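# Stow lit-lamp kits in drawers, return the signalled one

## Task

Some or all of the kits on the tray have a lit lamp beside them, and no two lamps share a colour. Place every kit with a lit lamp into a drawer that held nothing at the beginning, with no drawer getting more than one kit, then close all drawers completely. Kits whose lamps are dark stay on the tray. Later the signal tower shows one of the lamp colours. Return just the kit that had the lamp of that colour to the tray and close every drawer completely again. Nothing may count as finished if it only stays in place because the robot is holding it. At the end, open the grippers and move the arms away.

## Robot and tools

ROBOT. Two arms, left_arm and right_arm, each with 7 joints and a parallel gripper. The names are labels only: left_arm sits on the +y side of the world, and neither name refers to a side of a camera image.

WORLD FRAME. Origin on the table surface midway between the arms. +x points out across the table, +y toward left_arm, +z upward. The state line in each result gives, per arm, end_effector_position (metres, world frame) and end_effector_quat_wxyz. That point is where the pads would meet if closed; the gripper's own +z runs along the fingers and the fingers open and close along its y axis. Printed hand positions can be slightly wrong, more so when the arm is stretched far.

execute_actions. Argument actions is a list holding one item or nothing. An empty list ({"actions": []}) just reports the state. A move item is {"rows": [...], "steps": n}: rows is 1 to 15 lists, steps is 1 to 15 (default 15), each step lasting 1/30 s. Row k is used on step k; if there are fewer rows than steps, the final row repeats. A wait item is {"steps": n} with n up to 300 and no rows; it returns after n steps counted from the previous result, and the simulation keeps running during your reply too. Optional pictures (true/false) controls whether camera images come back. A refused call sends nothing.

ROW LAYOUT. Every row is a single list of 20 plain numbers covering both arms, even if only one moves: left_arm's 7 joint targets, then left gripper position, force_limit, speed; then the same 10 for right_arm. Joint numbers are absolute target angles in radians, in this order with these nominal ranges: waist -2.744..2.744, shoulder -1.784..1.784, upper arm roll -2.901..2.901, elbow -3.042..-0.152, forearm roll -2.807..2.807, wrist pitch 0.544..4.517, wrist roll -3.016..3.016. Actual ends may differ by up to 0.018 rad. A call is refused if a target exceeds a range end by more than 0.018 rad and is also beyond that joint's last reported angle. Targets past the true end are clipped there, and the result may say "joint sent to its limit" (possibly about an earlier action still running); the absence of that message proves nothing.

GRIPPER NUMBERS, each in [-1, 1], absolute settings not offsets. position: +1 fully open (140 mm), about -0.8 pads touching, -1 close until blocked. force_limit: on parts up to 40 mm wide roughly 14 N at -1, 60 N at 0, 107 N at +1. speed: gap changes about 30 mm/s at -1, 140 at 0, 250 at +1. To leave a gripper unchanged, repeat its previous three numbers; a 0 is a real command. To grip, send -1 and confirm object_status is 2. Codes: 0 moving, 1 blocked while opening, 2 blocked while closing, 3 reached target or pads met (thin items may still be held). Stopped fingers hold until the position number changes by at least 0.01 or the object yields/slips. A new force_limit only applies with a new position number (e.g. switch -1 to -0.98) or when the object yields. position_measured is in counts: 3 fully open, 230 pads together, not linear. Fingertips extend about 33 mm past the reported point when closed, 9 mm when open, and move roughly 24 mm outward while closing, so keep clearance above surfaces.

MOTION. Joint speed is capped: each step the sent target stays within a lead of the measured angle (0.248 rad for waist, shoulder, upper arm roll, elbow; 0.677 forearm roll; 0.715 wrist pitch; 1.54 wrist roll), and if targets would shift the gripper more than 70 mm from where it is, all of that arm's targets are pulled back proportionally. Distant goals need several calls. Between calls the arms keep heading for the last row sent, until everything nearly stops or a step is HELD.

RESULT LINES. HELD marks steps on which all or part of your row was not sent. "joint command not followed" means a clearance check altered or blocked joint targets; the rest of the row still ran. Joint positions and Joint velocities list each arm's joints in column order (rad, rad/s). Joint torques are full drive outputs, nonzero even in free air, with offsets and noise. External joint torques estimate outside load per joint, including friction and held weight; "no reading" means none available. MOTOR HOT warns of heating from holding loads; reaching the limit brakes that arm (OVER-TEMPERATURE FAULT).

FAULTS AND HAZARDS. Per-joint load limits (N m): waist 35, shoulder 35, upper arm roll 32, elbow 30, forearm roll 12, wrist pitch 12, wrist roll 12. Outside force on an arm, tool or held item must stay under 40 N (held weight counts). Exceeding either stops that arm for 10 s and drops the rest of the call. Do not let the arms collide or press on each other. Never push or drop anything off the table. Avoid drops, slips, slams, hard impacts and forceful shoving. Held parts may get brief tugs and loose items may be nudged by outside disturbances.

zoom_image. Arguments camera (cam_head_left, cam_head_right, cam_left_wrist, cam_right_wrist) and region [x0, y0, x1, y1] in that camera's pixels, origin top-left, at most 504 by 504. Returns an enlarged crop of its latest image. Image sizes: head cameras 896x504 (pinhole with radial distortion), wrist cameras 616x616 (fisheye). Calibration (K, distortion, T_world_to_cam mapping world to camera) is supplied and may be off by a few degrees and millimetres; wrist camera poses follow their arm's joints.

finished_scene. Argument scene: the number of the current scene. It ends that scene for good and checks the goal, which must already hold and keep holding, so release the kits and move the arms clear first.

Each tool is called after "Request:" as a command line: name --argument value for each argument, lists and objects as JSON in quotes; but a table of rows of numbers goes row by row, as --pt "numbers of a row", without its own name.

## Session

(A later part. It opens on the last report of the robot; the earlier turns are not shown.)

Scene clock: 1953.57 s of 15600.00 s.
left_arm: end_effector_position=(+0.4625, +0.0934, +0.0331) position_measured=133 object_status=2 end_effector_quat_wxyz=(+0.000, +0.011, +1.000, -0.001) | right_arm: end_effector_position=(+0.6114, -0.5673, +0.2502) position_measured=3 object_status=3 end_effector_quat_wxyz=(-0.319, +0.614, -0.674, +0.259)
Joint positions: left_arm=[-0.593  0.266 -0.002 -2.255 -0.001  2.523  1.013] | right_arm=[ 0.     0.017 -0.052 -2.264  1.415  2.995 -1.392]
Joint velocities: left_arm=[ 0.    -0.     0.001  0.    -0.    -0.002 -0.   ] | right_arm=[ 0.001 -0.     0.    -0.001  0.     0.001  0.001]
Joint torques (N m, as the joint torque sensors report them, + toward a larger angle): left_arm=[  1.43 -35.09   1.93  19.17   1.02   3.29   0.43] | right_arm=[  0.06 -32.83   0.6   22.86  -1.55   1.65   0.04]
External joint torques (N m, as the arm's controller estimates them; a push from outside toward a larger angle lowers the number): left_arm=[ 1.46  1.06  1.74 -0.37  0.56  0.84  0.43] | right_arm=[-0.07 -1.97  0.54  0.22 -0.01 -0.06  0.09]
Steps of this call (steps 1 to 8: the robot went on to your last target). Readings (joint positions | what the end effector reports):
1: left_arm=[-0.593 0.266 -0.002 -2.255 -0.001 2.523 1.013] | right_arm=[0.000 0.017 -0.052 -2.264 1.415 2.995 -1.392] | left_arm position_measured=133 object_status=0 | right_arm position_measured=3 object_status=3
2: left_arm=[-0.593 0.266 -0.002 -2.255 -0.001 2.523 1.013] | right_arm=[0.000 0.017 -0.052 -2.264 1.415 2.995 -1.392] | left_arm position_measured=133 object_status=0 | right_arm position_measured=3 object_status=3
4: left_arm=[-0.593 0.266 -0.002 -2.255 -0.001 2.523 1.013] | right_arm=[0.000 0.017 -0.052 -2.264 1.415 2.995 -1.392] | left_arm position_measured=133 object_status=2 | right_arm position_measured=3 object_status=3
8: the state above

Request:
execute_actions --actions '[{"rows":[[-0.592,0.25,0,-2.253,0,2.47,1.02,-1,0,-0.8,0.0,0.017,-0.05,-2.264,1.415,2.995,-1.392,1,0,0],[-0.592,0.23,0,-2.25,0,2.43,1.02,-1,0,-0.8,0.0,0.017,-0.05,-2.264,1.415,2.995,-1.392,1,0,0],[-0.592,0.21,0,-2.247,0,2.39,1.02,-1,0,-0.8,0.0,0.017,-0.05,-2.264,1.415,2.995,-1.392,1,0,0],[-0.592,0.18,0,-2.245,0,2.34,1.02,-1,0,-0.8,0.0,0.017,-0.05,-2.264,1.415,2.995,-1.392,1,0,0],[-0.592,0.14,0,-2.245,0,2.28,1.02,-1,0,-0.8,0.0,0.017,-0.05,-2.264,1.415,2.995,-1.392,1,0,0],[-0.592,0.09,0,-2.245,0,2.21,1.02,-1,0,-0.8,0.0,0.017,-0.05,-2.264,1.415,2.995,-1.392,1,0,0],[-0.592,0.04,0,-2.245,0,2.14,1.1,-1,0,-0.8,0.0,0.017,-0.05,-2.264,1.415,2.995,-1.392,1,0,0],[-0.592,-0.02,0,-2.245,0,2.07,1.2,-1,0,-0.8,0.0,0.017,-0.05,-2.264,1.415,2.995,-1.392,1,0,0],[-0.592,-0.08,0,-2.245,0,2.0,1.3,-1,0,-0.8,0.0,0.017,-0.05,-2.264,1.415,2.995,-1.392,1,0,0],[-0.592,-0.14,0,-2.245,0,1.95,1.4,-1,0,-0.8,0.0,0.017,-0.05,-2.264,1.415,2.995,-1.392,1,0,0],[-0.592,-0.2,0,-2.245,0,1.92,1.5,-1,0,-0.8,0.0,0.017,-0.05,-2.264,1.415,2.995,-1.392,1,0,0],[-0.592,-0.25,0,-2.245,0,1.92,1.6,-1,0,-0.8,0.0,0.017,-0.05,-2.264,1.415,2.995,-1.392,1,0,0],[-0.55,-0.3,0,-2.245,0,1.94,1.7,-1,0,-0.8,0.0,0.017,-0.05,-2.264,1.415,2.995,-1.392,1,0,0],[-0.5,-0.3,0,-2.245,0,1.95,1.8,-1,0,-0.8,0.0,0.017,-0.05,-2.264,1.415,2.995,-1.392,1,0,0],[-0.4,-0.3,0,-2.245,0,1.95,1.9,-1,0,-0.8,0.0,0.017,-0.05,-2.264,1.415,2.995,-1.392,1,0,0]],"steps":15}]' --pictures false

Request:
execute_actions --actions '[{"rows":[[0.352,-0.3,0,-2.245,0,1.95,2.005,-1,0,-0.8,0.0,0.017,-0.05,-2.264,1.415,2.995,-1.392,1,0,0]],"steps":15}]' --pictures false

Request:
execute_actions --actions '[{"rows":[[0.352,-0.3,0,-2.245,0,1.95,2.005,-1,0,-0.8,0.0,0.017,-0.05,-2.264,1.415,2.995,-1.392,1,0,0]],"steps":8}]' --pictures false

Request:
execute_actions --actions '[{"rows":[[0.352,-0.22,0,-2.19,0,2.05,2.005,-1,0,-0.8,0.0,0.017,-0.05,-2.264,1.415,2.995,-1.392,1,0,0],[0.352,-0.22,0,-2.19,0,2.1,2.005,-1,0,-0.8,0.0,0.017,-0.05,-2.264,1.415,2.995,-1.392,1,0,0],[0.352,-0.15,0,-2.14,0,2.14,2.005,-1,0,-0.8,0.0,0.017,-0.05,-2.264,1.415,2.995,-1.392,1,0,0],[0.352,-0.15,0,-2.14,0,2.17,2.005,-1,0,-0.8,0.0,0.017,-0.05,-2.264,1.415,2.995,-1.392,1,0,0],[0.352,-0.09,0,-2.1,0,2.19,2.005,-1,0,-0.8,0.0,0.017,-0.05,-2.264,1.415,2.995,-1.392,1,0,0],[0.352,-0.09,0,-2.1,0,2.19,2.005,-1,0,-0.8,0.0,0.017,-0.05,-2.264,1.415,2.995,-1.392,1,0,0],[0.352,-0.028,0,-2.0645,0,2.183,2.005,-1,0,-0.8,0.0,0.017,-0.05,-2.264,1.415,2.995,-1.392,1,0,0]],"steps":15}]'

Scene clock: 1987.80 s of 15600.00 s.
left_arm: end_effector_position=(+0.4385, +0.1301, +0.2435) position_measured=133 object_status=2 end_effector_quat_wxyz=(+0.023, +0.119, +0.993, -0.010) | right_arm: end_effector_position=(+0.6114, -0.5673, +0.2502) position_measured=3 object_status=3 end_effector_quat_wxyz=(-0.319, +0.614, -0.674, +0.259)
Joint positions: left_arm=[-0.548 -0.199 -0.012 -2.244 -0.001  2.094  1.264] | right_arm=[ 0.     0.017 -0.052 -2.264  1.415  2.995 -1.392]
Joint velocities: left_arm=[ 0.819 -0.94  -0.019  0.156 -0.001 -0.438  1.252] | right_arm=[-0.     0.    -0.     0.002  0.001  0.     0.001]
Joint torques (N m, as the joint torque sensors report them, + toward a larger angle): left_arm=[ 8.76 -8.11  7.19 14.89  1.12  0.65  0.68] | right_arm=[ -0.07 -32.54   0.29  23.27  -1.6    1.62   0.06]
External joint torques (N m, as the arm's controller estimates them; a push from outside toward a larger angle lowers the number): left_arm=[ 1.26 -2.23 -0.73  1.15  0.08 -0.6   0.69] | right_arm=[-0.07 -1.59  0.36  0.52 -0.06 -0.11  0.1 ]
Steps of this call (steps 1 to 15: the robot went on to your last target; steps 16 to 90: nothing new was sent; then 30.73 s passed at rest; steps 91 to 105: all 15 steps of this action). Readings (joint positions | what the end effector reports):
91: left_arm=[-0.593 0.264 -0.002 -2.255 -0.001 2.515 1.013] | right_arm=[0.000 0.017 -0.052 -2.264 1.415 2.995 -1.392] | left_arm position_measured=133 object_status=2 | right_arm position_measured=3 object_status=3
92: left_arm=[-0.593 0.258 -0.002 -2.255 -0.001 2.501 1.013] | right_arm=[0.000 0.017 -0.052 -2.264 1.415 2.995 -1.392] | left_arm position_measured=133 object_status=2 | right_arm position_measured=3 object_status=3
94: left_arm=[-0.593 0.232 -0.002 -2.255 -0.001 2.456 1.013] | right_arm=[0.000 0.017 -0.052 -2.264 1.415 2.995 -1.392] | left_arm position_measured=133 object_status=2 | right_arm position_measured=3 object_status=3
98: left_arm=[-0.593 0.101 -0.002 -2.254 -0.001 2.304 1.035] | right_arm=[0.000 0.017 -0.052 -2.264 1.415 2.995 -1.392] | left_arm position_measured=133 object_status=2 | right_arm position_measured=3 object_status=3
105: the state above

Scene clock: 1988.30 s of 15600.00 s.
left_arm: end_effector_position=(+0.4830, +0.4387, +0.2783) position_measured=133 object_status=2 end_effector_quat_wxyz=(+0.018, +0.009, +1.000, +0.002) | right_arm: end_effector_position=(+0.6114, -0.5673, +0.2502) position_measured=3 object_status=3 end_effector_quat_wxyz=(-0.319, +0.614, -0.674, +0.259)
Joint positions: left_arm=[ 0.09  -0.29  -0.002 -2.242 -0.001  1.988  1.69 ] | right_arm=[ 0.     0.017 -0.052 -2.264  1.415  2.995 -1.392]
Joint velocities: left_arm=[ 1.286 -0.013  0.077 -0.011 -0.    -0.099  0.561] | right_arm=[ 0.     0.001 -0.001  0.     0.001  0.001  0.   ]
Joint torques (N m, as the joint torque sensors report them, + toward a larger angle): left_arm=[ -3.95 -23.92  -2.3   23.59   1.13   1.87   0.63] | right_arm=[  0.04 -32.81  -0.51  22.65  -1.53   1.66   0.  ]
External joint torques (N m, as the arm's controller estimates them; a push from outside toward a larger angle lowers the number): left_arm=[ 1.06 -1.13  1.56 -0.43  0.39 -0.48  0.64] | right_arm=[ 0.16 -1.86 -0.33 -0.06  0.01 -0.09  0.04]
Steps of this call (steps 1 to 15: all 15 steps of this action). Readings (joint positions | what the end effector reports):
1: left_arm=[-0.514 -0.224 -0.014 -2.239 -0.001 2.083 1.302] | right_arm=[0.000 0.017 -0.052 -2.264 1.415 2.995 -1.392] | left_arm position_measured=133 object_status=2 | right_arm position_measured=3 object_status=3
2: left_arm=[-0.476 -0.242 -0.013 -2.236 -0.001 2.073 1.339] | right_arm=[0.000 0.017 -0.052 -2.264 1.415 2.995 -1.392] | left_arm position_measured=133 object_status=2 | right_arm position_measured=3 object_status=3
4: left_arm=[-0.395 -0.264 -0.011 -2.235 -0.001 2.054 1.407] | right_arm=[0.000 0.017 -0.052 -2.264 1.415 2.995 -1.392] | left_arm position_measured=133 object_status=2 | right_arm position_measured=3 object_status=3
8: left_arm=[-0.225 -0.282 -0.006 -2.237 -0.001 2.023 1.528] | right_arm=[0.000 0.017 -0.052 -2.264 1.415 2.995 -1.392] | left_arm position_measured=133 object_status=2 | right_arm position_measured=3 object_status=3
15: the state above

Scene clock: 1988.57 s of 15600.00 s.
left_arm: end_effector_position=(+0.4452, +0.5584, +0.2772) position_measured=133 object_status=2 end_effector_quat_wxyz=(+0.007, -0.042, +0.999, +0.001) | right_arm: end_effector_position=(+0.6114, -0.5673, +0.2502) position_measured=3 object_status=3 end_effector_quat_wxyz=(-0.319, +0.614, -0.674, +0.259)
Joint positions: left_arm=[ 0.345 -0.296  0.01  -2.244 -0.001  1.962  1.856] | right_arm=[ 0.     0.017 -0.052 -2.264  1.415  2.995 -1.392]
Joint velocities: left_arm=[ 0.149 -0.014 -0.002 -0.003  0.002 -0.058  0.471] | right_arm=[-0.     0.001 -0.001  0.    -0.    -0.     0.002]
Joint torques (N m, as the joint torque sensors report them, + toward a larger angle): left_arm=[ -2.56 -22.94  -5.45  23.48   1.15   1.99   0.47] | right_arm=[  0.17 -32.62  -0.17  23.09  -1.53   1.58   0.03]
External joint torques (N m, as the arm's controller estimates them; a push from outside toward a larger angle lowers the number): left_arm=[ 1.51 -1.67  0.95 -0.83  0.68 -0.49  0.48] | right_arm=[ 0.25 -1.78 -0.03  0.44  0.   -0.15  0.07]
Steps of this call (steps 1 to 8: all 8 steps of this action). Readings (joint positions | what the end effector reports):
1: left_arm=[0.136 -0.291 -0.002 -2.242 -0.001 1.985 1.709] | right_arm=[0.000 0.017 -0.052 -2.264 1.415 2.995 -1.392] | left_arm position_measured=133 object_status=2 | right_arm position_measured=3 object_status=3
2: left_arm=[0.182 -0.291 -0.002 -2.242 -0.001 1.982 1.728] | right_arm=[0.000 0.017 -0.052 -2.264 1.415 2.995 -1.392] | left_arm position_measured=133 object_status=2 | right_arm position_measured=3 object_status=3
4: left_arm=[0.270 -0.293 0.001 -2.243 -0.001 1.974 1.777] | right_arm=[0.000 0.017 -0.052 -2.264 1.415 2.995 -1.392] | left_arm position_measured=133 object_status=2 | right_arm position_measured=3 object_status=3
8: the state above

Scene clock: 1989.07 s of 15600.00 s.
left_arm: end_effector_position=(+0.5498, +0.5978, +0.2431) position_measured=133 object_status=2 end_effector_quat_wxyz=(+0.055, +0.016, +0.998, +0.022) | right_arm: end_effector_position=(+0.6114, -0.5673, +0.2502) position_measured=3 object_status=3 end_effector_quat_wxyz=(-0.319, +0.614, -0.674, +0.259)
Joint positions: left_arm=[ 0.35  -0.026  0.002 -2.071 -0.001  2.163  1.971] | right_arm=[ 0.     0.017 -0.052 -2.264  1.415  2.995 -1.392]
Joint velocities: left_arm=[-0.001 -0.     0.     0.055 -0.     0.09   0.09 ] | right_arm=[-0.     0.001  0.    -0.    -0.001 -0.    -0.001]
Joint torques (N m, as the joint torque sensors report them, + toward a larger angle): left_arm=[  0.53 -31.89  -1.18  25.86   1.15   3.53   0.5 ] | right_arm=[ -0.04 -32.76   0.17  22.86  -1.53   1.61   0.05]
External joint torques (N m, as the arm's controller estimates them; a push from outside toward a larger angle lowers the number): left_arm=[ 0.53 -0.4  -1.16  1.94  0.39  0.91  0.5 ] | right_arm=[ 0.02 -1.87  0.3   0.23  0.   -0.13  0.09]
Steps of this call (steps 1 to 15: all 15 steps of this action). Readings (joint positions | what the end effector reports):
1: left_arm=[0.348 -0.282 0.010 -2.231 -0.001 1.973 1.871] | right_arm=[0.000 0.017 -0.052 -2.264 1.415 2.995 -1.392] | left_arm position_measured=133 object_status=2 | right_arm position_measured=3 object_status=3
2: left_arm=[0.350 -0.263 0.009 -2.216 -0.001 1.995 1.884] | right_arm=[0.000 0.017 -0.052 -2.264 1.415 2.995 -1.392] | left_arm position_measured=133 object_status=2 | right_arm position_measured=3 object_status=3
4: left_arm=[0.350 -0.205 0.006 -2.174 -0.001 2.046 1.906] | right_arm=[0.000 0.017 -0.052 -2.264 1.415 2.995 -1.392] | left_arm position_measured=133 object_status=2 | right_arm position_measured=3 object_status=3
8: left_arm=[0.350 -0.081 0.003 -2.095 -0.001 2.121 1.939] | right_arm=[0.000 0.017 -0.052 -2.264 1.415 2.995 -1.392] | left_arm position_measured=133 object_status=2 | right_arm position_measured=3 object_status=3
15: the state above
camera_calibration (this result's frames):
cam_left_wrist: T_world_to_cam=[[0.194077, 0.980966, 0.00629795, -0.686417], [0.844072, -0.170258, 0.508483, -0.472815], [0.499876, -0.0933688, -0.861049, 0.180935], [0, 0, 0, 1]] pos_world=[0.441863, 0.609745, 0.400536]
cam_right_wrist: T_world_to_cam=[[-0.674781, 0.112819, -0.729344, 0.656199], [-0.245932, 0.897389, 0.366347, 0.559088], [0.695836, 0.426573, -0.577796, 0.137368], [0, 0, 0, 1]] pos_world=[0.484703, -0.634348, 0.353145]

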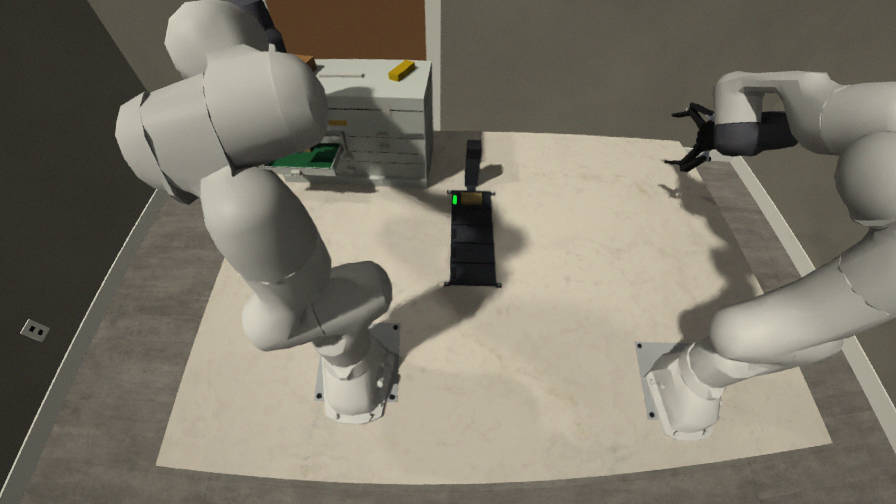

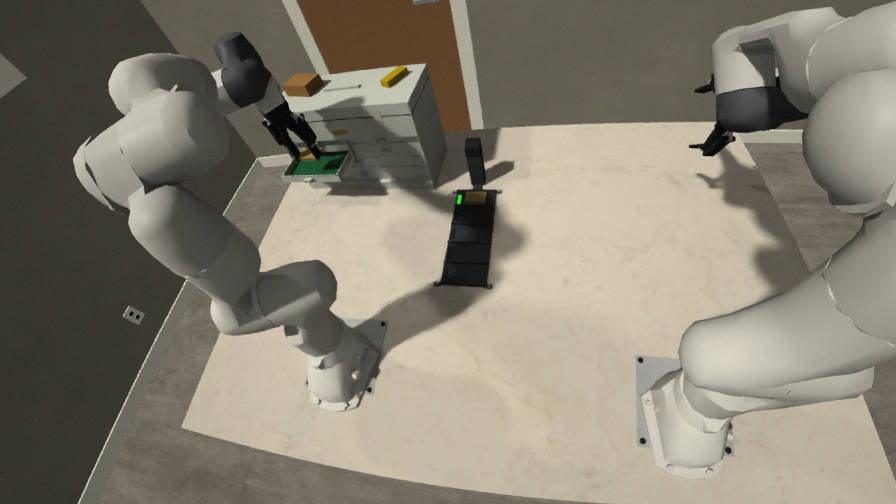

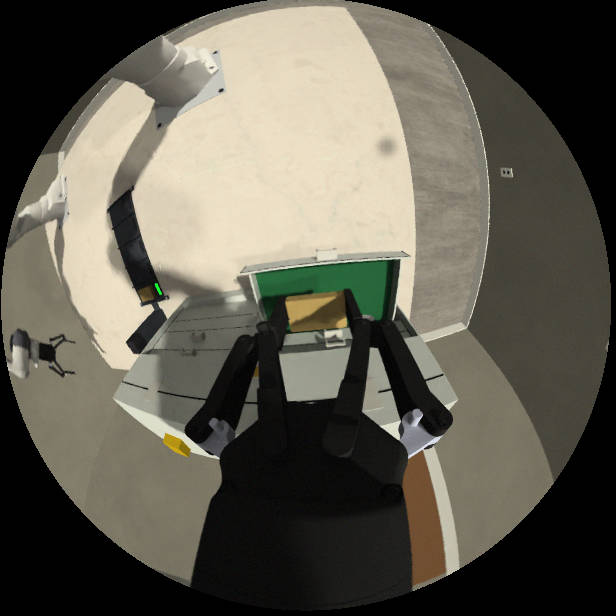

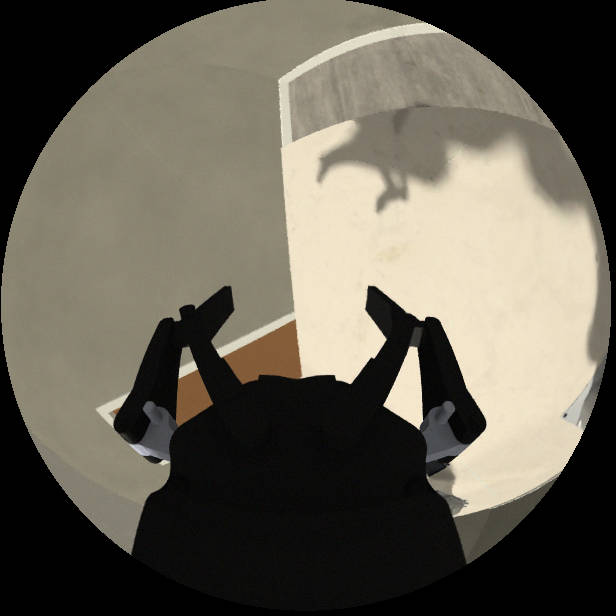

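Request:
execute_actions --actions '[{"rows":[[0.352,-0.022,0,-2.076,0,2.23,2.005,-1,0,-0.8,0.0,0.017,-0.05,-2.264,1.415,2.995,-1.392,1,0,0],[0.352,-0.015,0,-2.088,0,2.255,2.005,-1,0,-0.8,0.0,0.017,-0.05,-2.264,1.415,2.995,-1.392,1,0,0],[0.352,-0.008,0,-2.1,0,2.28,2.005,-1,0,-0.8,0.0,0.017,-0.05,-2.264,1.415,2.995,-1.392,1,0,0],[0.352,-0.0016,0,-2.1124,0,2.3,2.005,-1,0,-0.8,0.0,0.017,-0.05,-2.264,1.415,2.995,-1.392,1,0,0],[0.352,0.0065,0,-2.123,0,2.32,2.005,-1,0,-0.8,0.0,0.017,-0.05,-2.264,1.415,2.995,-1.392,1,0,0],[0.352,0.015,0,-2.133,0,2.34,2.005,-1,0,-0.8,0.0,0.017,-0.05,-2.264,1.415,2.995,-1.392,1,0,0],[0.352,0.023,0,-2.143,0,2.35,2.005,-1,0,-0.8,0.0,0.017,-0.05,-2.264,1.415,2.995,-1.392,1,0,0],[0.352,0.028,0,-2.149,0,2.35,2.005,-1,0,-0.8,0.0,0.017,-0.05,-2.264,1.415,2.995,-1.392,1,0,0],[0.352,0.0315,0,-2.1534,0,2.348,2.005,-1,0,-0.8,0.0,0.017,-0.05,-2.264,1.415,2.995,-1.392,1,0,0],[0.352,0.0315,0,-2.1534,0,2.345,2.005,-1,0,-0.8,0.0,0.017,-0.05,-2.264,1.415,2.995,-1.392,1,0,0],[0.352,0.0315,0,-2.1534,0,2.345,2.005,-1,0,-0.8,0.0,0.017,-0.05,-2.264,1.415,2.995,-1.392,1,0,0],[0.352,0.038,0,-2.159,0,2.345,2.005,-1,0,-0.8,0.0,0.017,-0.05,-2.264,1.415,2.995,-1.392,1,0,0]],"steps":15}]' --pictures false

Request:
execute_actions --actions '[{"rows":[[0.352,0.044,0,-2.165,0,2.356,2.005,-1,0,-0.8,0.0,0.017,-0.05,-2.264,1.415,2.995,-1.392,1,0,0]],"steps":10}]' --pictures false

Request:
execute_actions --actions '[{"rows":[[0.352,0.049,0,-2.17,0,2.366,2.005,-1,0,-0.8,0.0,0.017,-0.05,-2.264,1.415,2.995,-1.392,1,0,0]],"steps":10}]' --pictures false

Request:
execute_actions --actions '[{"rows":[[0.352,0.054,0,-2.1745,0,2.375,2.005,-1,0,-0.8,0.0,0.017,-0.05,-2.264,1.415,2.995,-1.392,1,0,0]],"steps":10}]' --pictures false

Scene clock: 2010.77 s of 15600.00 s.
left_arm: end_effector_position=(+0.5530, +0.5990, +0.1823) position_measured=133 object_status=2 end_effector_quat_wxyz=(+0.059, +0.030, +0.998, +0.024) | right_arm: end_effector_position=(+0.6114, -0.5673, +0.2502) position_measured=3 object_status=3 end_effector_quat_wxyz=(-0.319, +0.614, -0.674, +0.259)
Joint positions: left_arm=[ 0.35   0.039  0.002 -2.159 -0.001  2.325  1.998] | right_arm=[ 0.     0.017 -0.052 -2.264  1.415  2.995 -1.392]
Joint velocities: left_arm=[ 0.001  0.015  0.001 -0.021  0.     0.079  0.001] | right_arm=[-0.001 -0.     0.    -0.001  0.002 -0.    -0.   ]
Joint torques (N m, as the joint torque sensors report them, + toward a larger angle): left_arm=[  0.39 -33.44  -1.17  24.33   1.04   3.91   0.44] | right_arm=[  0.5  -32.57   0.12  22.82  -1.54   1.56   0.02]
External joint torques (N m, as the arm's controller estimates them; a push from outside toward a larger angle lowers the number): left_arm=[ 0.32  0.92 -1.29 -0.24  0.33  1.02  0.44] | right_arm=[ 0.57 -1.61  0.25  0.13 -0.01 -0.18  0.07]
Steps of this call (steps 1 to 30: the robot went on to your last target; steps 31 to 90: nothing new was sent; then 18.20 s passed at rest; steps 91 to 105: all 15 steps of this action). Readings (joint positions | what the end effector reports):
91: left_arm=[0.350 -0.026 0.002 -2.069 -0.001 2.185 1.998] | right_arm=[0.000 0.017 -0.052 -2.264 1.415 2.995 -1.392] | left_arm position_measured=133 object_status=2 | right_arm position_measured=3 object_status=3
92: left_arm=[0.350 -0.025 0.002 -2.073 -0.001 2.197 1.998] | right_arm=[0.000 0.017 -0.052 -2.264 1.415 2.995 -1.392] | left_arm position_measured=133 object_status=2 | right_arm position_measured=3 object_status=3
94: left_arm=[0.350 -0.019 0.002 -2.088 -0.001 2.227 1.998] | right_arm=[0.000 0.017 -0.052 -2.264 1.415 2.995 -1.392] | left_arm position_measured=133 object_status=2 | right_arm position_measured=3 object_status=3
98: left_arm=[0.350 0.011 0.002 -2.129 -0.001 2.287 1.998] | right_arm=[0.000 0.017 -0.052 -2.264 1.415 2.995 -1.392] | left_arm position_measured=133 object_status=2 | right_arm position_measured=3 object_status=3
105: the state above

Scene clock: 2011.10 s of 15600.00 s.
left_arm: end_effector_position=(+0.5560, +0.6001, +0.1794) position_measured=133 object_status=2 end_effector_quat_wxyz=(+0.064, +0.030, +0.997, +0.027) | right_arm: end_effector_position=(+0.6114, -0.5673, +0.2502) position_measured=3 object_status=3 end_effector_quat_wxyz=(-0.319, +0.614, -0.674, +0.259)
Joint positions: left_arm=[ 0.35   0.044  0.002 -2.165 -0.001  2.347  1.998] | right_arm=[ 0.     0.017 -0.052 -2.264  1.415  2.995 -1.392]
Joint velocities: left_arm=[-0.    -0.    -0.001  0.     0.001  0.021 -0.002] | right_arm=[ 0.    -0.001  0.001 -0.     0.002 -0.     0.   ]
Joint torques (N m, as the joint torque sensors report them, + toward a larger angle): left_arm=[  0.38 -31.63  -1.3   22.22   0.98   3.6    0.45] | right_arm=[ -0.01 -32.81   0.35  23.21  -1.51   1.62   0.01]
External joint torques (N m, as the arm's controller estimates them; a push from outside toward a larger angle lowers the number): left_arm=[ 0.42  0.84 -1.31 -0.97  0.3   0.89  0.45] | right_arm=[-0.02 -1.75  0.4   0.44  0.03 -0.12  0.05]
Steps of this call (steps 1 to 10: all 10 steps of this action). Readings (joint positions | what the end effector reports):
1: left_arm=[0.350 0.039 0.002 -2.160 -0.001 2.329 1.998] | right_arm=[0.000 0.017 -0.052 -2.264 1.415 2.995 -1.392] | left_arm position_measured=133 object_status=2 | right_arm position_measured=3 object_status=3
2: left_arm=[0.350 0.040 0.002 -2.162 -0.001 2.333 1.998] | right_arm=[0.000 0.017 -0.052 -2.264 1.415 2.995 -1.392] | left_arm position_measured=133 object_status=2 | right_arm position_measured=3 object_status=3
4: left_arm=[0.350 0.042 0.002 -2.164 -0.001 2.339 1.998] | right_arm=[0.000 0.017 -0.052 -2.264 1.415 2.995 -1.392] | left_arm position_measured=133 object_status=2 | right_arm position_measured=3 object_status=3
8: left_arm=[0.350 0.044 0.002 -2.165 -0.001 2.345 1.998] | right_arm=[0.000 0.017 -0.052 -2.264 1.415 2.995 -1.392] | left_arm position_measured=133 object_status=2 | right_arm position_measured=3 object_status=3
10: the state above

Scene clock: 2011.43 s of 15600.00 s.
left_arm: end_effector_position=(+0.5564, +0.6003, +0.1756) position_measured=133 object_status=2 end_effector_quat_wxyz=(+0.065, +0.030, +0.997, +0.027) | right_arm: end_effector_position=(+0.6114, -0.5673, +0.2502) position_measured=3 object_status=3 end_effector_quat_wxyz=(-0.319, +0.614, -0.674, +0.259)
Joint positions: left_arm=[ 0.35   0.049  0.002 -2.17  -0.001  2.358  1.998] | right_arm=[ 0.     0.017 -0.052 -2.264  1.415  2.995 -1.392]
Joint velocities: left_arm=[-0.001  0.002  0.002 -0.001  0.     0.012  0.001] | right_arm=[ 0.    -0.001 -0.     0.001 -0.001 -0.001  0.001]
Joint torques (N m, as the joint torque sensors report them, + toward a larger angle): left_arm=[  0.41 -31.97  -1.35  21.91   1.     3.68   0.39] | right_arm=[  0.35 -32.56   0.    23.32  -1.51   1.65   0.02]
External joint torques (N m, as the arm's controller estimates them; a push from outside toward a larger angle lowers the number): left_arm=[ 0.33  0.42 -1.48 -1.09  0.33  0.97  0.39] | right_arm=[ 0.35 -1.58  0.06  0.6   0.03 -0.08  0.06]
Steps of this call (steps 1 to 10: all 10 steps of this action). Readings (joint positions | what the end effector reports):
1: left_arm=[0.350 0.044 0.002 -2.166 -0.001 2.349 1.998] | right_arm=[0.000 0.017 -0.052 -2.264 1.415 2.995 -1.392] | left_arm position_measured=133 object_status=2 | right_arm position_measured=3 object_status=3
2: left_arm=[0.350 0.045 0.002 -2.167 -0.001 2.351 1.998] | right_arm=[0.000 0.017 -0.052 -2.264 1.415 2.995 -1.392] | left_arm position_measured=133 object_status=2 | right_arm position_measured=3 object_status=3
4: left_arm=[0.350 0.047 0.002 -2.168 -0.001 2.354 1.998] | right_arm=[0.000 0.017 -0.052 -2.264 1.415 2.995 -1.392] | left_arm position_measured=133 object_status=2 | right_arm position_measured=3 object_status=3
8: left_arm=[0.350 0.049 0.002 -2.170 -0.001 2.357 1.998] | right_arm=[0.000 0.017 -0.052 -2.264 1.415 2.995 -1.392] | left_arm position_measured=133 object_status=2 | right_arm position_measured=3 object_status=3
10: the state above

Scene clock: 2011.77 s of 15600.00 s.
left_arm: end_effector_position=(+0.5576, +0.6008, +0.1740) position_measured=133 object_status=2 end_effector_quat_wxyz=(+0.067, +0.030, +0.997, +0.028) | right_arm: end_effector_position=(+0.6114, -0.5673, +0.2502) position_measured=3 object_status=3 end_effector_quat_wxyz=(-0.319, +0.614, -0.674, +0.259)
Joint positions: left_arm=[ 0.35   0.051  0.002 -2.173 -0.001  2.368  1.998] | right_arm=[ 0.     0.017 -0.052 -2.264  1.415  2.995 -1.392]
Joint velocities: left_arm=[ 0.001  0.    -0.    -0.001 -0.001  0.008 -0.001] | right_arm=[-0.    -0.001  0.     0.     0.    -0.    -0.   ]
Joint torques (N m, as the joint torque sensors report them, + toward a larger angle): left_arm=[  0.38 -30.72  -0.88  21.61   1.13   3.76   0.32] | right_arm=[ -0.03 -32.81   0.08  23.18  -1.54   1.62   0.05]
External joint torques (N m, as the arm's controller estimates them; a push from outside toward a larger angle lowers the number): left_arm=[ 0.35  1.91 -0.96 -1.52  0.45  1.03  0.32] | right_arm=[ 0.04 -1.95  0.22  0.54 -0.01 -0.11  0.1 ]
Steps of this call (steps 1 to 10: all 10 steps of this action). Readings (joint positions | what the end effector reports):
1: left_arm=[0.350 0.049 0.002 -2.170 -0.001 2.360 1.998] | right_arm=[0.000 0.017 -0.052 -2.264 1.415 2.995 -1.392] | left_arm position_measured=133 object_status=2 | right_arm position_measured=3 object_status=3
2: left_arm=[0.350 0.050 0.002 -2.171 -0.001 2.362 1.998] | right_arm=[0.000 0.017 -0.052 -2.264 1.415 2.995 -1.392] | left_arm position_measured=133 object_status=2 | right_arm position_measured=3 object_status=3
4: left_arm=[0.350 0.051 0.002 -2.172 -0.001 2.365 1.998] | right_arm=[0.000 0.017 -0.052 -2.264 1.415 2.995 -1.392] | left_arm position_measured=133 object_status=2 | right_arm position_measured=3 object_status=3
8: left_arm=[0.350 0.051 0.002 -2.172 -0.001 2.367 1.998] | right_arm=[0.000 0.017 -0.052 -2.264 1.415 2.995 -1.392] | left_arm position_measured=133 object_status=2 | right_arm position_measured=3 object_status=3
10: the state above

Request:
execute_actions --actions '[]'

Scene clock: 2052.40 s of 15600.00 s.
left_arm: end_effector_position=(+0.5578, +0.6008, +0.1740) position_measured=133 object_status=2 end_effector_quat_wxyz=(+0.067, +0.030, +0.997, +0.028) | right_arm: end_effector_position=(+0.6114, -0.5673, +0.2502) position_measured=3 object_status=3 end_effector_quat_wxyz=(-0.319, +0.614, -0.674, +0.259)
Joint positions: left_arm=[ 0.35   0.051  0.002 -2.173 -0.001  2.37   1.999] | right_arm=[ 0.     0.017 -0.052 -2.264  1.415  2.995 -1.392]
Joint velocities: left_arm=[ 0.001 -0.001  0.001 -0.    -0.001  0.     0.   ] | right_arm=[ 0.     0.    -0.    -0.002 -0.001 -0.     0.   ]
Joint torques (N m, as the joint torque sensors report them, + toward a larger angle): left_arm=[  1.52 -30.45  -0.57  21.96   0.98   3.72   0.41] | right_arm=[ -0.14 -32.71  -0.11  22.84  -1.56   1.61   0.01]
External joint torques (N m, as the arm's controller estimates them; a push from outside toward a larger angle lowers the number): left_arm=[ 1.5   2.28 -0.65 -1.16  0.32  0.98  0.41] | right_arm=[-0.09 -1.9   0.    0.24 -0.03 -0.11  0.05]
Steps of this call (steps 1 to 15: the robot went on to your last target; steps 16 to 90: nothing new was sent; then 37.63 s passed at rest). Readings (joint positions | what the end effector reports):
1: left_arm=[0.350 0.051 0.002 -2.173 -0.001 2.368 1.998] | right_arm=[0.000 0.017 -0.052 -2.264 1.415 2.995 -1.392] | left_arm position_measured=133 object_status=2 | right_arm position_measured=3 object_status=3
2: left_arm=[0.350 0.051 0.002 -2.173 -0.001 2.369 1.998] | right_arm=[0.000 0.017 -0.052 -2.264 1.415 2.995 -1.392] | left_arm position_measured=133 object_status=2 | right_arm position_measured=3 object_status=3
4: left_arm=[0.350 0.051 0.002 -2.173 -0.001 2.369 1.998] | right_arm=[0.000 0.017 -0.052 -2.264 1.415 2.995 -1.392] | left_arm position_measured=133 object_status=2 | right_arm position_measured=3 object_status=3
8: left_arm=[0.350 0.051 0.002 -2.173 -0.001 2.369 1.998] | right_arm=[0.000 0.017 -0.052 -2.264 1.415 2.995 -1.392] | left_arm position_measured=133 object_status=2 | right_arm position_measured=3 object_status=3
90: the state above
All arms were judged still, so your last target was given up. Only a new action makes them travel on or press farther. Fingers that are still opening or closing keep moving.
camera_calibration (this result's frames):
cam_left_wrist: T_world_to_cam=[[0.22076, 0.975017, 0.0246182, -0.705044], [0.826307, -0.20038, 0.526369, -0.419056], [0.518152, -0.095859, -0.8499, 0.107048], [0, 0, 0, 1]] pos_world=[0.446448, 0.613722, 0.328915]
cam_right_wrist: T_world_to_cam=[[-0.674781, 0.112819, -0.729343, 0.656199], [-0.245932, 0.897389, 0.366347, 0.559088], [0.695836, 0.426573, -0.577796, 0.137368], [0, 0, 0, 1]] pos_world=[0.484703, -0.634348, 0.353145]

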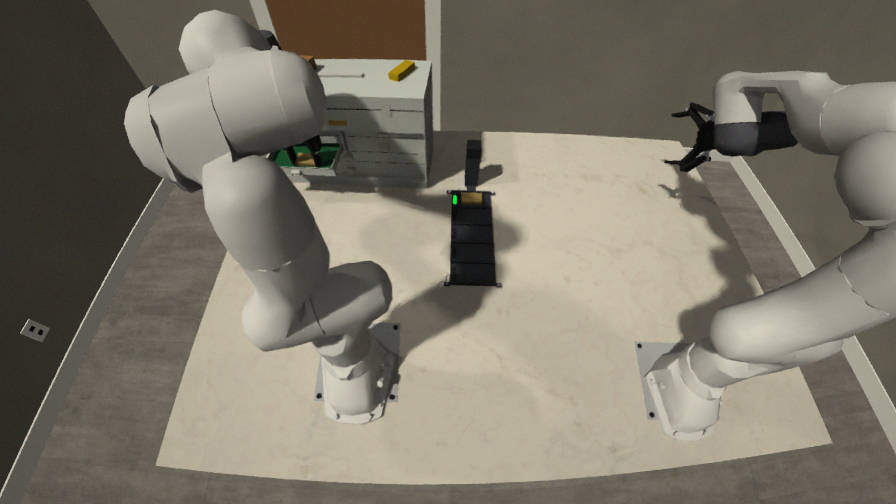

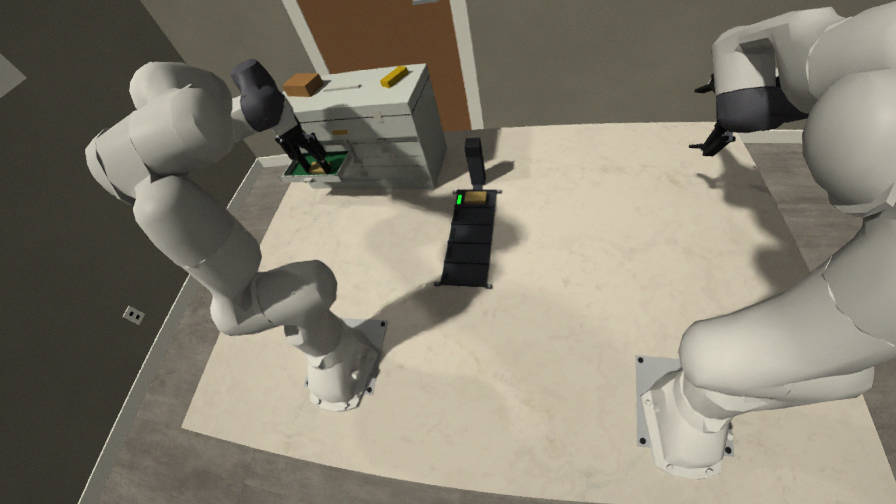

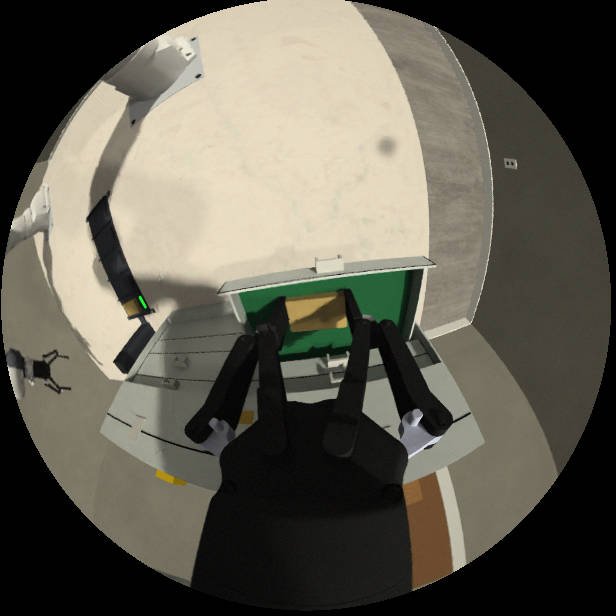

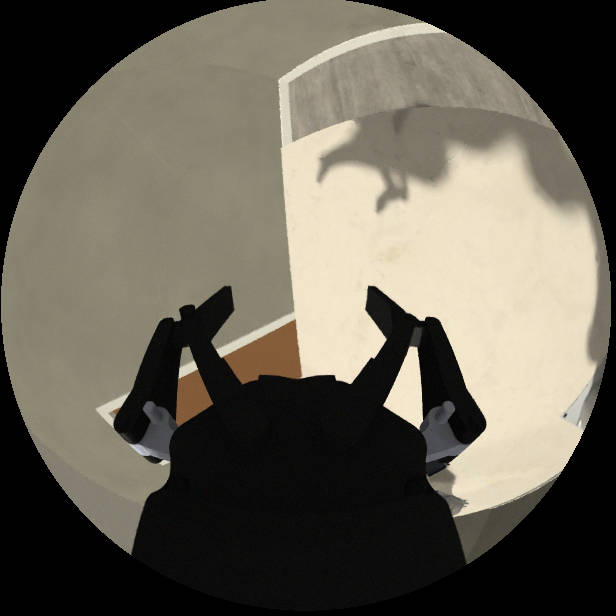

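Request:
execute_actions --actions '[{"rows":[[0.35,0.049,0,-2.171,0,2.364,2.0,0.15,0,-0.5,0.0,0.017,-0.05,-2.264,1.415,2.995,-1.392,1,0,0]],"steps":14}]' --pictures false

Request:
execute_actions --actions '[{"rows":[[0.351,0.04,0,-2.162,0,2.34,2.0,0.15,0,-0.5,0.0,0.017,-0.05,-2.264,1.415,2.995,-1.392,1,0,0],[0.351,0.0315,0,-2.1534,0,2.32,2.0,0.15,0,-0.5,0.0,0.017,-0.05,-2.264,1.415,2.995,-1.392,1,0,0],[0.351,0.02,0,-2.14,0,2.295,2.0,0.15,0,-0.5,0.0,0.017,-0.05,-2.264,1.415,2.995,-1.392,1,0,0],[0.351,0.009,0,-2.126,0,2.27,2.0,0.15,0,-0.5,0.0,0.017,-0.05,-2.264,1.415,2.995,-1.392,1,0,0],[0.351,-0.0016,0,-2.1124,0,2.245,2.0,0.15,0,-0.5,0.0,0.017,-0.05,-2.264,1.415,2.995,-1.392,1,0,0],[0.351,-0.01,0,-2.097,0,2.22,2.0,0.15,0,-0.5,0.0,0.017,-0.05,-2.264,1.415,2.995,-1.392,1,0,0],[0.351,-0.02,0,-2.08,0,2.2,2.0,0.15,0,-0.5,0.0,0.017,-0.05,-2.264,1.415,2.995,-1.392,1,0,0],[0.351,-0.028,0,-2.0645,0,2.18,2.0,0.15,0,-0.5,0.0,0.017,-0.05,-2.264,1.415,2.995,-1.392,1,0,0]],"steps":15}]' --pictures false

Scene clock: 2067.73 s of 15600.00 s.
left_arm: end_effector_position=(+0.5577, +0.6008, +0.1742) position_measured=110 object_status=3 end_effector_quat_wxyz=(+0.067, +0.030, +0.997, +0.028) | right_arm: end_effector_position=(+0.6114, -0.5673, +0.2502) position_measured=3 object_status=3 end_effector_quat_wxyz=(-0.319, +0.614, -0.674, +0.259)
Joint positions: left_arm=[ 0.35   0.051  0.002 -2.173 -0.001  2.368  1.999] | right_arm=[ 0.     0.017 -0.052 -2.264  1.415  2.995 -1.392]
Joint velocities: left_arm=[ 0.001 -0.     0.001  0.    -0.    -0.    -0.001] | right_arm=[-0.    -0.    -0.001 -0.    -0.001  0.001  0.001]
Joint torques (N m, as the joint torque sensors report them, + toward a larger angle): left_arm=[ -0.16 -33.96  -1.39  23.47   1.07   2.2    0.23] | right_arm=[  0.14 -32.93  -0.18  22.71  -1.57   1.68   0.03]
External joint torques (N m, as the arm's controller estimates them; a push from outside toward a larger angle lowers the number): left_arm=[-0.18 -1.44 -1.47  0.42  0.4  -0.53  0.23] | right_arm=[ 0.28 -1.96  0.01  0.02 -0.04 -0.06  0.07]
Steps of this call (steps 1 to 90: nothing new was sent; then 11.87 s passed at rest; steps 91 to 104: all 14 steps of this action). Readings (joint positions | what the end effector reports):
91: left_arm=[0.350 0.051 0.002 -2.173 -0.001 2.369 1.999] | right_arm=[0.000 0.017 -0.052 -2.264 1.415 2.995 -1.392] | left_arm position_measured=133 object_status=0 | right_arm position_measured=3 object_status=3
92: left_arm=[0.350 0.051 0.002 -2.173 -0.001 2.369 1.999] | right_arm=[0.000 0.017 -0.052 -2.264 1.415 2.995 -1.392] | left_arm position_measured=133 object_status=0 | right_arm position_measured=3 object_status=3
94: left_arm=[0.350 0.051 0.002 -2.173 -0.001 2.369 1.999] | right_arm=[0.000 0.017 -0.052 -2.264 1.415 2.995 -1.392] | left_arm position_measured=120 object_status=0 | right_arm position_measured=3 object_status=3
98: left_arm=[0.350 0.051 0.002 -2.173 -0.001 2.368 1.999] | right_arm=[0.000 0.017 -0.052 -2.264 1.415 2.995 -1.392] | left_arm position_measured=110 object_status=0 | right_arm position_measured=3 object_status=3
104: the state above

Scene clock: 2068.23 s of 15600.00 s.
left_arm: end_effector_position=(+0.5655, +0.6037, +0.2557) position_measured=110 object_status=3 end_effector_quat_wxyz=(+0.080, +0.030, +0.996, +0.033) | right_arm: end_effector_position=(+0.6114, -0.5673, +0.2502) position_measured=3 object_status=3 end_effector_quat_wxyz=(-0.319, +0.614, -0.674, +0.259)
Joint positions: left_arm=[ 0.35  -0.031  0.002 -2.064 -0.001  2.207  1.999] | right_arm=[ 0.     0.017 -0.052 -2.264  1.415  2.995 -1.392]
Joint velocities: left_arm=[ 0.001  0.012 -0.     0.     0.    -0.137 -0.   ] | right_arm=[-0.    -0.     0.001  0.     0.002 -0.     0.   ]
Joint torques (N m, as the joint torque sensors report them, + toward a larger angle): left_arm=[ -0.02 -29.65  -1.18  23.58   1.1    2.16   0.14] | right_arm=[ -0.06 -32.9   -0.14  23.45  -1.53   1.63   0.02]
External joint torques (N m, as the arm's controller estimates them; a push from outside toward a larger angle lowers the number): left_arm=[-0.07  1.26 -1.19 -0.66  0.34 -0.67  0.14] | right_arm=[-0.08 -1.99 -0.1   0.76  0.   -0.1   0.06]
Steps of this call (steps 1 to 15: all 15 steps of this action). Readings (joint positions | what the end effector reports):
1: left_arm=[0.350 0.050 0.002 -2.171 -0.001 2.364 1.999] | right_arm=[0.000 0.017 -0.052 -2.264 1.415 2.995 -1.392] | left_arm position_measured=110 object_status=3 | right_arm position_measured=3 object_status=3
2: left_arm=[0.350 0.048 0.002 -2.168 -0.001 2.356 1.999] | right_arm=[0.000 0.017 -0.052 -2.264 1.415 2.995 -1.392] | left_arm position_measured=110 object_status=3 | right_arm position_measured=3 object_status=3
4: left_arm=[0.350 0.036 0.002 -2.154 -0.001 2.332 1.999] | right_arm=[0.000 0.017 -0.052 -2.264 1.415 2.995 -1.392] | left_arm position_measured=110 object_status=3 | right_arm position_measured=3 object_status=3
8: left_arm=[0.350 -0.003 0.002 -2.099 -0.001 2.265 1.999] | right_arm=[0.000 0.017 -0.052 -2.264 1.415 2.995 -1.392] | left_arm position_measured=110 object_status=3 | right_arm position_measured=3 object_status=3
15: the state above

Request:
execute_actions --actions '[{"rows":[[0.40,-0.3,0,-2.3,0,2.15,2.04,-0.1,-0.3,-0.5,0.0,0.017,-0.05,-2.264,1.415,2.995,-1.392,1,0,0]],"steps":12}]' --pictures false

Request:
execute_actions --actions '[{"rows":[[0.44,-0.46,0,-2.585,0,2.45,2.08,-0.1,-0.3,-0.5,0.0,0.017,-0.05,-2.264,1.415,2.995,-1.392,1,0,0],[0.44,-0.46,0,-2.585,0,2.45,2.08,-0.1,-0.3,-0.5,0.0,0.017,-0.05,-2.264,1.415,2.995,-1.392,1,0,0],[0.44,-0.46,0,-2.585,0,2.45,2.08,-0.1,-0.3,-0.5,0.0,0.017,-0.05,-2.264,1.415,2.995,-1.392,1,0,0],[0.44,-0.46,0,-2.585,0,2.45,2.08,-0.1,-0.3,-0.5,0.0,0.017,-0.05,-2.264,1.415,2.995,-1.392,1,0,0],[0.44,-0.46,0,-2.585,0,2.45,2.08,-0.1,-0.3,-0.5,0.0,0.017,-0.05,-2.264,1.415,2.995,-1.392,1,0,0],[0.44,-0.46,0,-2.585,0,2.45,2.08,-0.1,-0.3,-0.5,0.0,0.017,-0.05,-2.264,1.415,2.995,-1.392,1,0,0],[0.44,-0.46,0,-2.585,0,2.45,2.08,-0.1,-0.3,-0.5,0.0,0.017,-0.05,-2.264,1.415,2.995,-1.392,1,0,0],[0.465,-0.55,0,-2.9,0,2.9,2.1,-0.1,-0.3,-0.5,0.0,0.017,-0.05,-2.264,1.415,2.995,-1.392,1,0,0]],"steps":15}]' --pictures false

Request:
execute_actions --actions '[{"rows":[[0.465,-0.55,0,-2.9,0,2.9,2.1,-0.1,-0.3,-0.5,0.0,0.017,-0.05,-2.264,1.415,2.995,-1.392,1,0,0],[0.465,-0.55,0,-2.9,0,2.9,2.1,-0.1,-0.3,-0.5,0.0,0.017,-0.05,-2.264,1.415,2.995,-1.392,1,0,0],[0.465,-0.55,0,-2.9,0,2.9,2.1,-0.1,-0.3,-0.5,0.0,0.017,-0.05,-2.264,1.415,2.995,-1.392,1,0,0],[0.465,-0.55,0,-2.9,0,2.9,2.1,-0.1,-0.3,-0.5,0.0,0.017,-0.05,-2.264,1.415,2.995,-1.392,1,0,0],[0.465,-0.55,0,-2.9,0,2.9,2.1,-0.1,-0.3,-0.5,0.0,0.017,-0.05,-2.264,1.415,2.995,-1.392,1,0,0],[0.465,-0.43,0,-2.9,0,3.0,2.1,-0.1,-0.3,-0.5,0.0,0.017,-0.05,-2.264,1.415,2.995,-1.392,1,0,0],[0.465,-0.43,0,-2.9,0,3.0,2.1,-0.1,-0.3,-0.5,0.0,0.017,-0.05,-2.264,1.415,2.995,-1.392,1,0,0],[0.465,-0.43,0,-2.9,0,3.0,2.1,-0.1,-0.3,-0.5,0.0,0.017,-0.05,-2.264,1.415,2.995,-1.392,1,0,0],[0.465,-0.31,0,-2.867,0,3.10,2.1,-0.1,-0.3,-0.5,0.0,0.017,-0.05,-2.264,1.415,2.995,-1.392,1,0,0]],"steps":15}]'

Scene clock: 2098.10 s of 15600.00 s.
left_arm: end_effector_position=(+0.4747, +0.5941, +0.2755) position_measured=141 object_status=0 end_effector_quat_wxyz=(+0.073, +0.020, +0.997, +0.033) | right_arm: end_effector_position=(+0.6114, -0.5673, +0.2502) position_measured=3 object_status=3 end_effector_quat_wxyz=(-0.319, +0.614, -0.674, +0.259)
Joint positions: left_arm=[ 0.397 -0.299  0.001 -2.296 -0.     2.157  2.023] | right_arm=[ 0.     0.017 -0.052 -2.264  1.415  2.995 -1.392]
Joint velocities: left_arm=[-0.001  0.001 -0.001 -0.053  0.002 -0.024  0.034] | right_arm=[ 0.002 -0.     0.    -0.002  0.    -0.001  0.   ]
Joint torques (N m, as the joint torque sensors report them, + toward a larger angle): left_arm=[  0.64 -21.58  -0.28  23.99   1.13   2.5    0.33] | right_arm=[  0.12 -32.71  -0.24  23.4   -1.56   1.67   0.03]
External joint torques (N m, as the arm's controller estimates them; a push from outside toward a larger angle lowers the number): left_arm=[ 0.74  0.7   0.13 -1.23  0.35 -0.41  0.33] | right_arm=[ 0.07 -1.82 -0.23  0.76 -0.03 -0.05  0.07]
Steps of this call (steps 1 to 30: the robot went on to your last target; steps 31 to 90: nothing new was sent; then 26.47 s passed at rest; steps 91 to 102: all 12 steps of this action). Readings (joint positions | what the end effector reports):
91: left_arm=[0.356 -0.066 -0.002 -2.112 -0.000 2.185 2.001] | right_arm=[0.000 0.017 -0.052 -2.264 1.415 2.995 -1.392] | left_arm position_measured=110 object_status=0 | right_arm position_measured=3 object_status=3
92: left_arm=[0.365 -0.125 -0.003 -2.175 -0.000 2.178 2.004] | right_arm=[0.000 0.017 -0.052 -2.264 1.415 2.995 -1.392] | left_arm position_measured=114 object_status=0 | right_arm position_measured=3 object_status=3
94: left_arm=[0.384 -0.226 -0.001 -2.248 -0.000 2.166 2.010] | right_arm=[0.000 0.017 -0.052 -2.264 1.415 2.995 -1.392] | left_arm position_measured=123 object_status=0 | right_arm position_measured=3 object_status=3
98: left_arm=[0.397 -0.296 0.001 -2.283 -0.000 2.161 2.018] | right_arm=[0.000 0.017 -0.052 -2.264 1.415 2.995 -1.392] | left_arm position_measured=141 object_status=0 | right_arm position_measured=3 object_status=3
102: the state above

Scene clock: 2098.60 s of 15600.00 s.
left_arm: end_effector_position=(+0.4121, +0.5977, +0.1825) position_measured=141 object_status=3 end_effector_quat_wxyz=(+0.189, +0.014, +0.977, +0.101) | right_arm: end_effector_position=(+0.6114, -0.5673, +0.2502) position_measured=3 object_status=3 end_effector_quat_wxyz=(-0.319, +0.614, -0.674, +0.259)
Joint positions: left_arm=[ 0.462 -0.54  -0.001 -2.892  0.     2.783  2.075] | right_arm=[ 0.     0.017 -0.052 -2.264  1.415  2.995 -1.392]
Joint velocities: left_arm=[ 0.007 -0.066 -0.001 -0.143 -0.001  0.663  0.06 ] | right_arm=[-0.     0.001  0.     0.    -0.    -0.     0.002]
Joint torques (N m, as the joint torque sensors report them, + toward a larger angle): left_arm=[  0.58 -14.08   0.09  24.37   0.73   4.4    0.49] | right_arm=[  0.07 -32.76  -0.15  23.32  -1.57   1.66   0.05]
External joint torques (N m, as the arm's controller estimates them; a push from outside toward a larger angle lowers the number): left_arm=[ 0.76 -1.43  0.79 -0.97  0.04  0.82  0.49] | right_arm=[ 0.03 -1.94 -0.13  0.69 -0.03 -0.06  0.09]
Steps of this call (steps 1 to 15: all 15 steps of this action). Readings (joint positions | what the end effector reports):
1: left_arm=[0.405 -0.336 -0.003 -2.356 0.000 2.211 2.028] | right_arm=[0.000 0.017 -0.052 -2.264 1.415 2.995 -1.392] | left_arm position_measured=141 object_status=0 | right_arm position_measured=3 object_status=3
2: left_arm=[0.414 -0.382 -0.003 -2.430 0.000 2.253 2.033] | right_arm=[0.000 0.017 -0.052 -2.264 1.415 2.995 -1.392] | left_arm position_measured=141 object_status=3 | right_arm position_measured=3 object_status=3
4: left_arm=[0.429 -0.429 -0.000 -2.522 0.000 2.313 2.041] | right_arm=[0.000 0.017 -0.052 -2.264 1.415 2.995 -1.392] | left_arm position_measured=141 object_status=3 | right_arm position_measured=3 object_status=3
8: left_arm=[0.441 -0.476 -0.002 -2.628 0.000 2.463 2.054] | right_arm=[0.000 0.017 -0.052 -2.264 1.415 2.995 -1.392] | left_arm position_measured=141 object_status=3 | right_arm position_measured=3 object_status=3
15: the state above

Scene clock: 2099.10 s of 15600.00 s.
left_arm: end_effector_position=(+0.4444, +0.6146, +0.1448) position_measured=141 object_status=3 end_effector_quat_wxyz=(+0.214, +0.021, +0.970, +0.116) | right_arm: end_effector_position=(+0.6114, -0.5673, +0.2502) position_measured=3 object_status=3 end_effector_quat_wxyz=(-0.319, +0.614, -0.674, +0.259)
Joint positions: left_arm=[ 0.462 -0.316 -0.001 -2.873  0.     3.049  2.09 ] | right_arm=[ 0.     0.017 -0.052 -2.264  1.415  2.995 -1.392]
Joint velocities: left_arm=[-0.001  0.077 -0.     0.042 -0.001  0.275  0.013] | right_arm=[ 0.    -0.001 -0.     0.001 -0.     0.001 -0.   ]
Joint torques (N m, as the joint torque sensors report them, + toward a larger angle): left_arm=[  1.53 -17.07   0.97  21.49   0.57   4.26   0.46] | right_arm=[  0.2  -33.32  -0.03  23.29  -1.52   1.67   0.02]
External joint torques (N m, as the arm's controller estimates them; a push from outside toward a larger angle lowers the number): left_arm=[1.51 1.39 1.24 0.87 0.12 0.83 0.46] | right_arm=[ 0.19 -2.39  0.02  0.61  0.01 -0.06  0.06]
Steps of this call (steps 1 to 15: all 15 steps of this action). Readings (joint positions | what the end effector reports):
1: left_arm=[0.462 -0.543 -0.001 -2.895 0.000 2.803 2.077] | right_arm=[0.000 0.017 -0.052 -2.264 1.415 2.995 -1.392] | left_arm position_measured=141 object_status=3 | right_arm position_measured=3 object_status=3
2: left_arm=[0.462 -0.544 -0.001 -2.896 0.000 2.820 2.079] | right_arm=[0.000 0.017 -0.052 -2.264 1.415 2.995 -1.392] | left_arm position_measured=141 object_status=3 | right_arm position_measured=3 object_status=3
4: left_arm=[0.462 -0.547 -0.001 -2.897 0.000 2.845 2.082] | right_arm=[0.000 0.017 -0.052 -2.264 1.415 2.995 -1.392] | left_arm position_measured=141 object_status=3 | right_arm position_measured=3 object_status=3
8: left_arm=[0.462 -0.471 -0.001 -2.895 0.000 2.920 2.086] | right_arm=[0.000 0.017 -0.052 -2.264 1.415 2.995 -1.392] | left_arm position_measured=141 object_status=3 | right_arm position_measured=3 object_status=3
15: the state above
camera_calibration (this result's frames):
cam_left_wrist: T_world_to_cam=[[0.158919, 0.955931, 0.246862, -0.685662], [0.641954, -0.290017, 0.709778, -0.196713], [0.750093, 0.0456774, -0.659753, -0.0752393], [0, 0, 0, 1]] pos_world=[0.291682, 0.601832, 0.259248]
cam_right_wrist: T_world_to_cam=[[-0.674781, 0.112819, -0.729344, 0.656199], [-0.245932, 0.897389, 0.366347, 0.559088], [0.695836, 0.426573, -0.577796, 0.137368], [0, 0, 0, 1]] pos_world=[0.484703, -0.634348, 0.353145]

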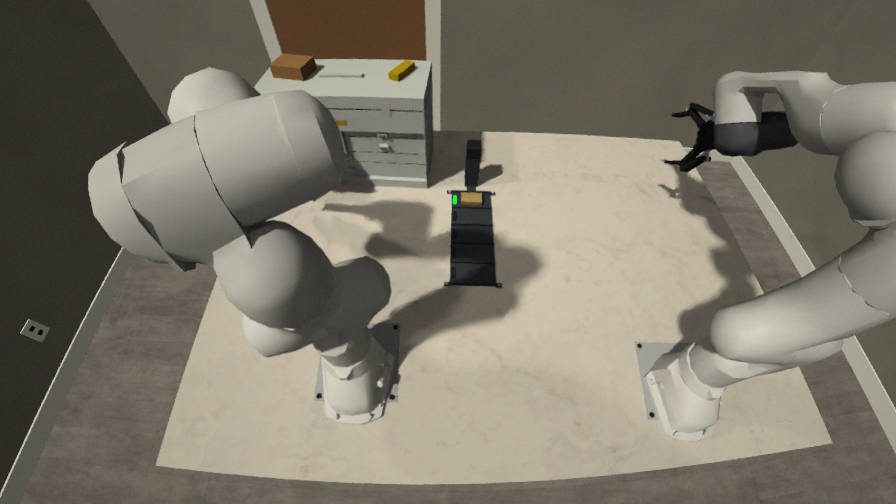

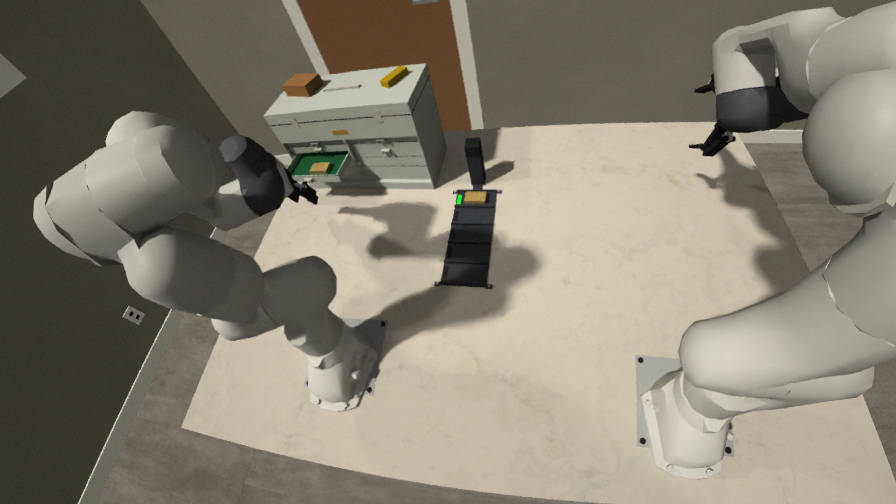

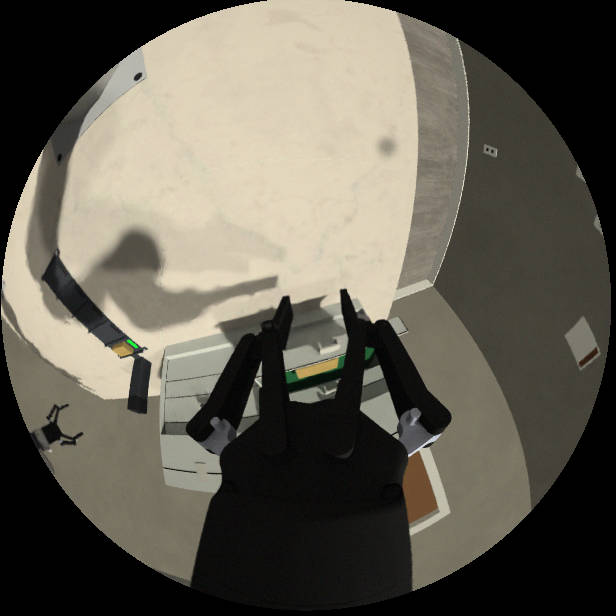

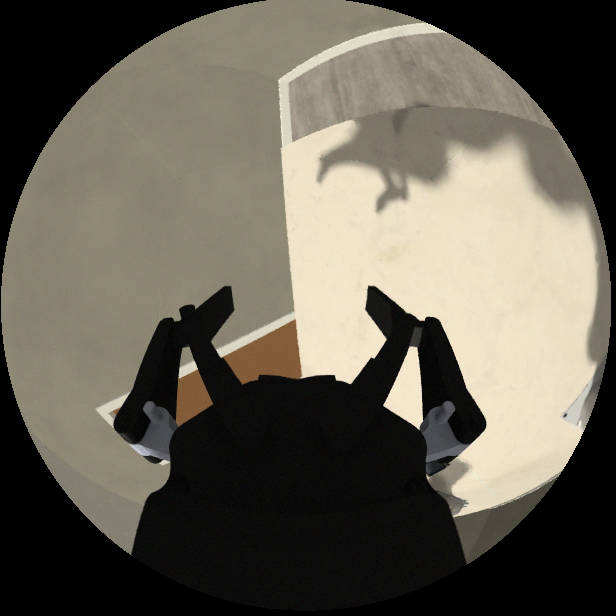

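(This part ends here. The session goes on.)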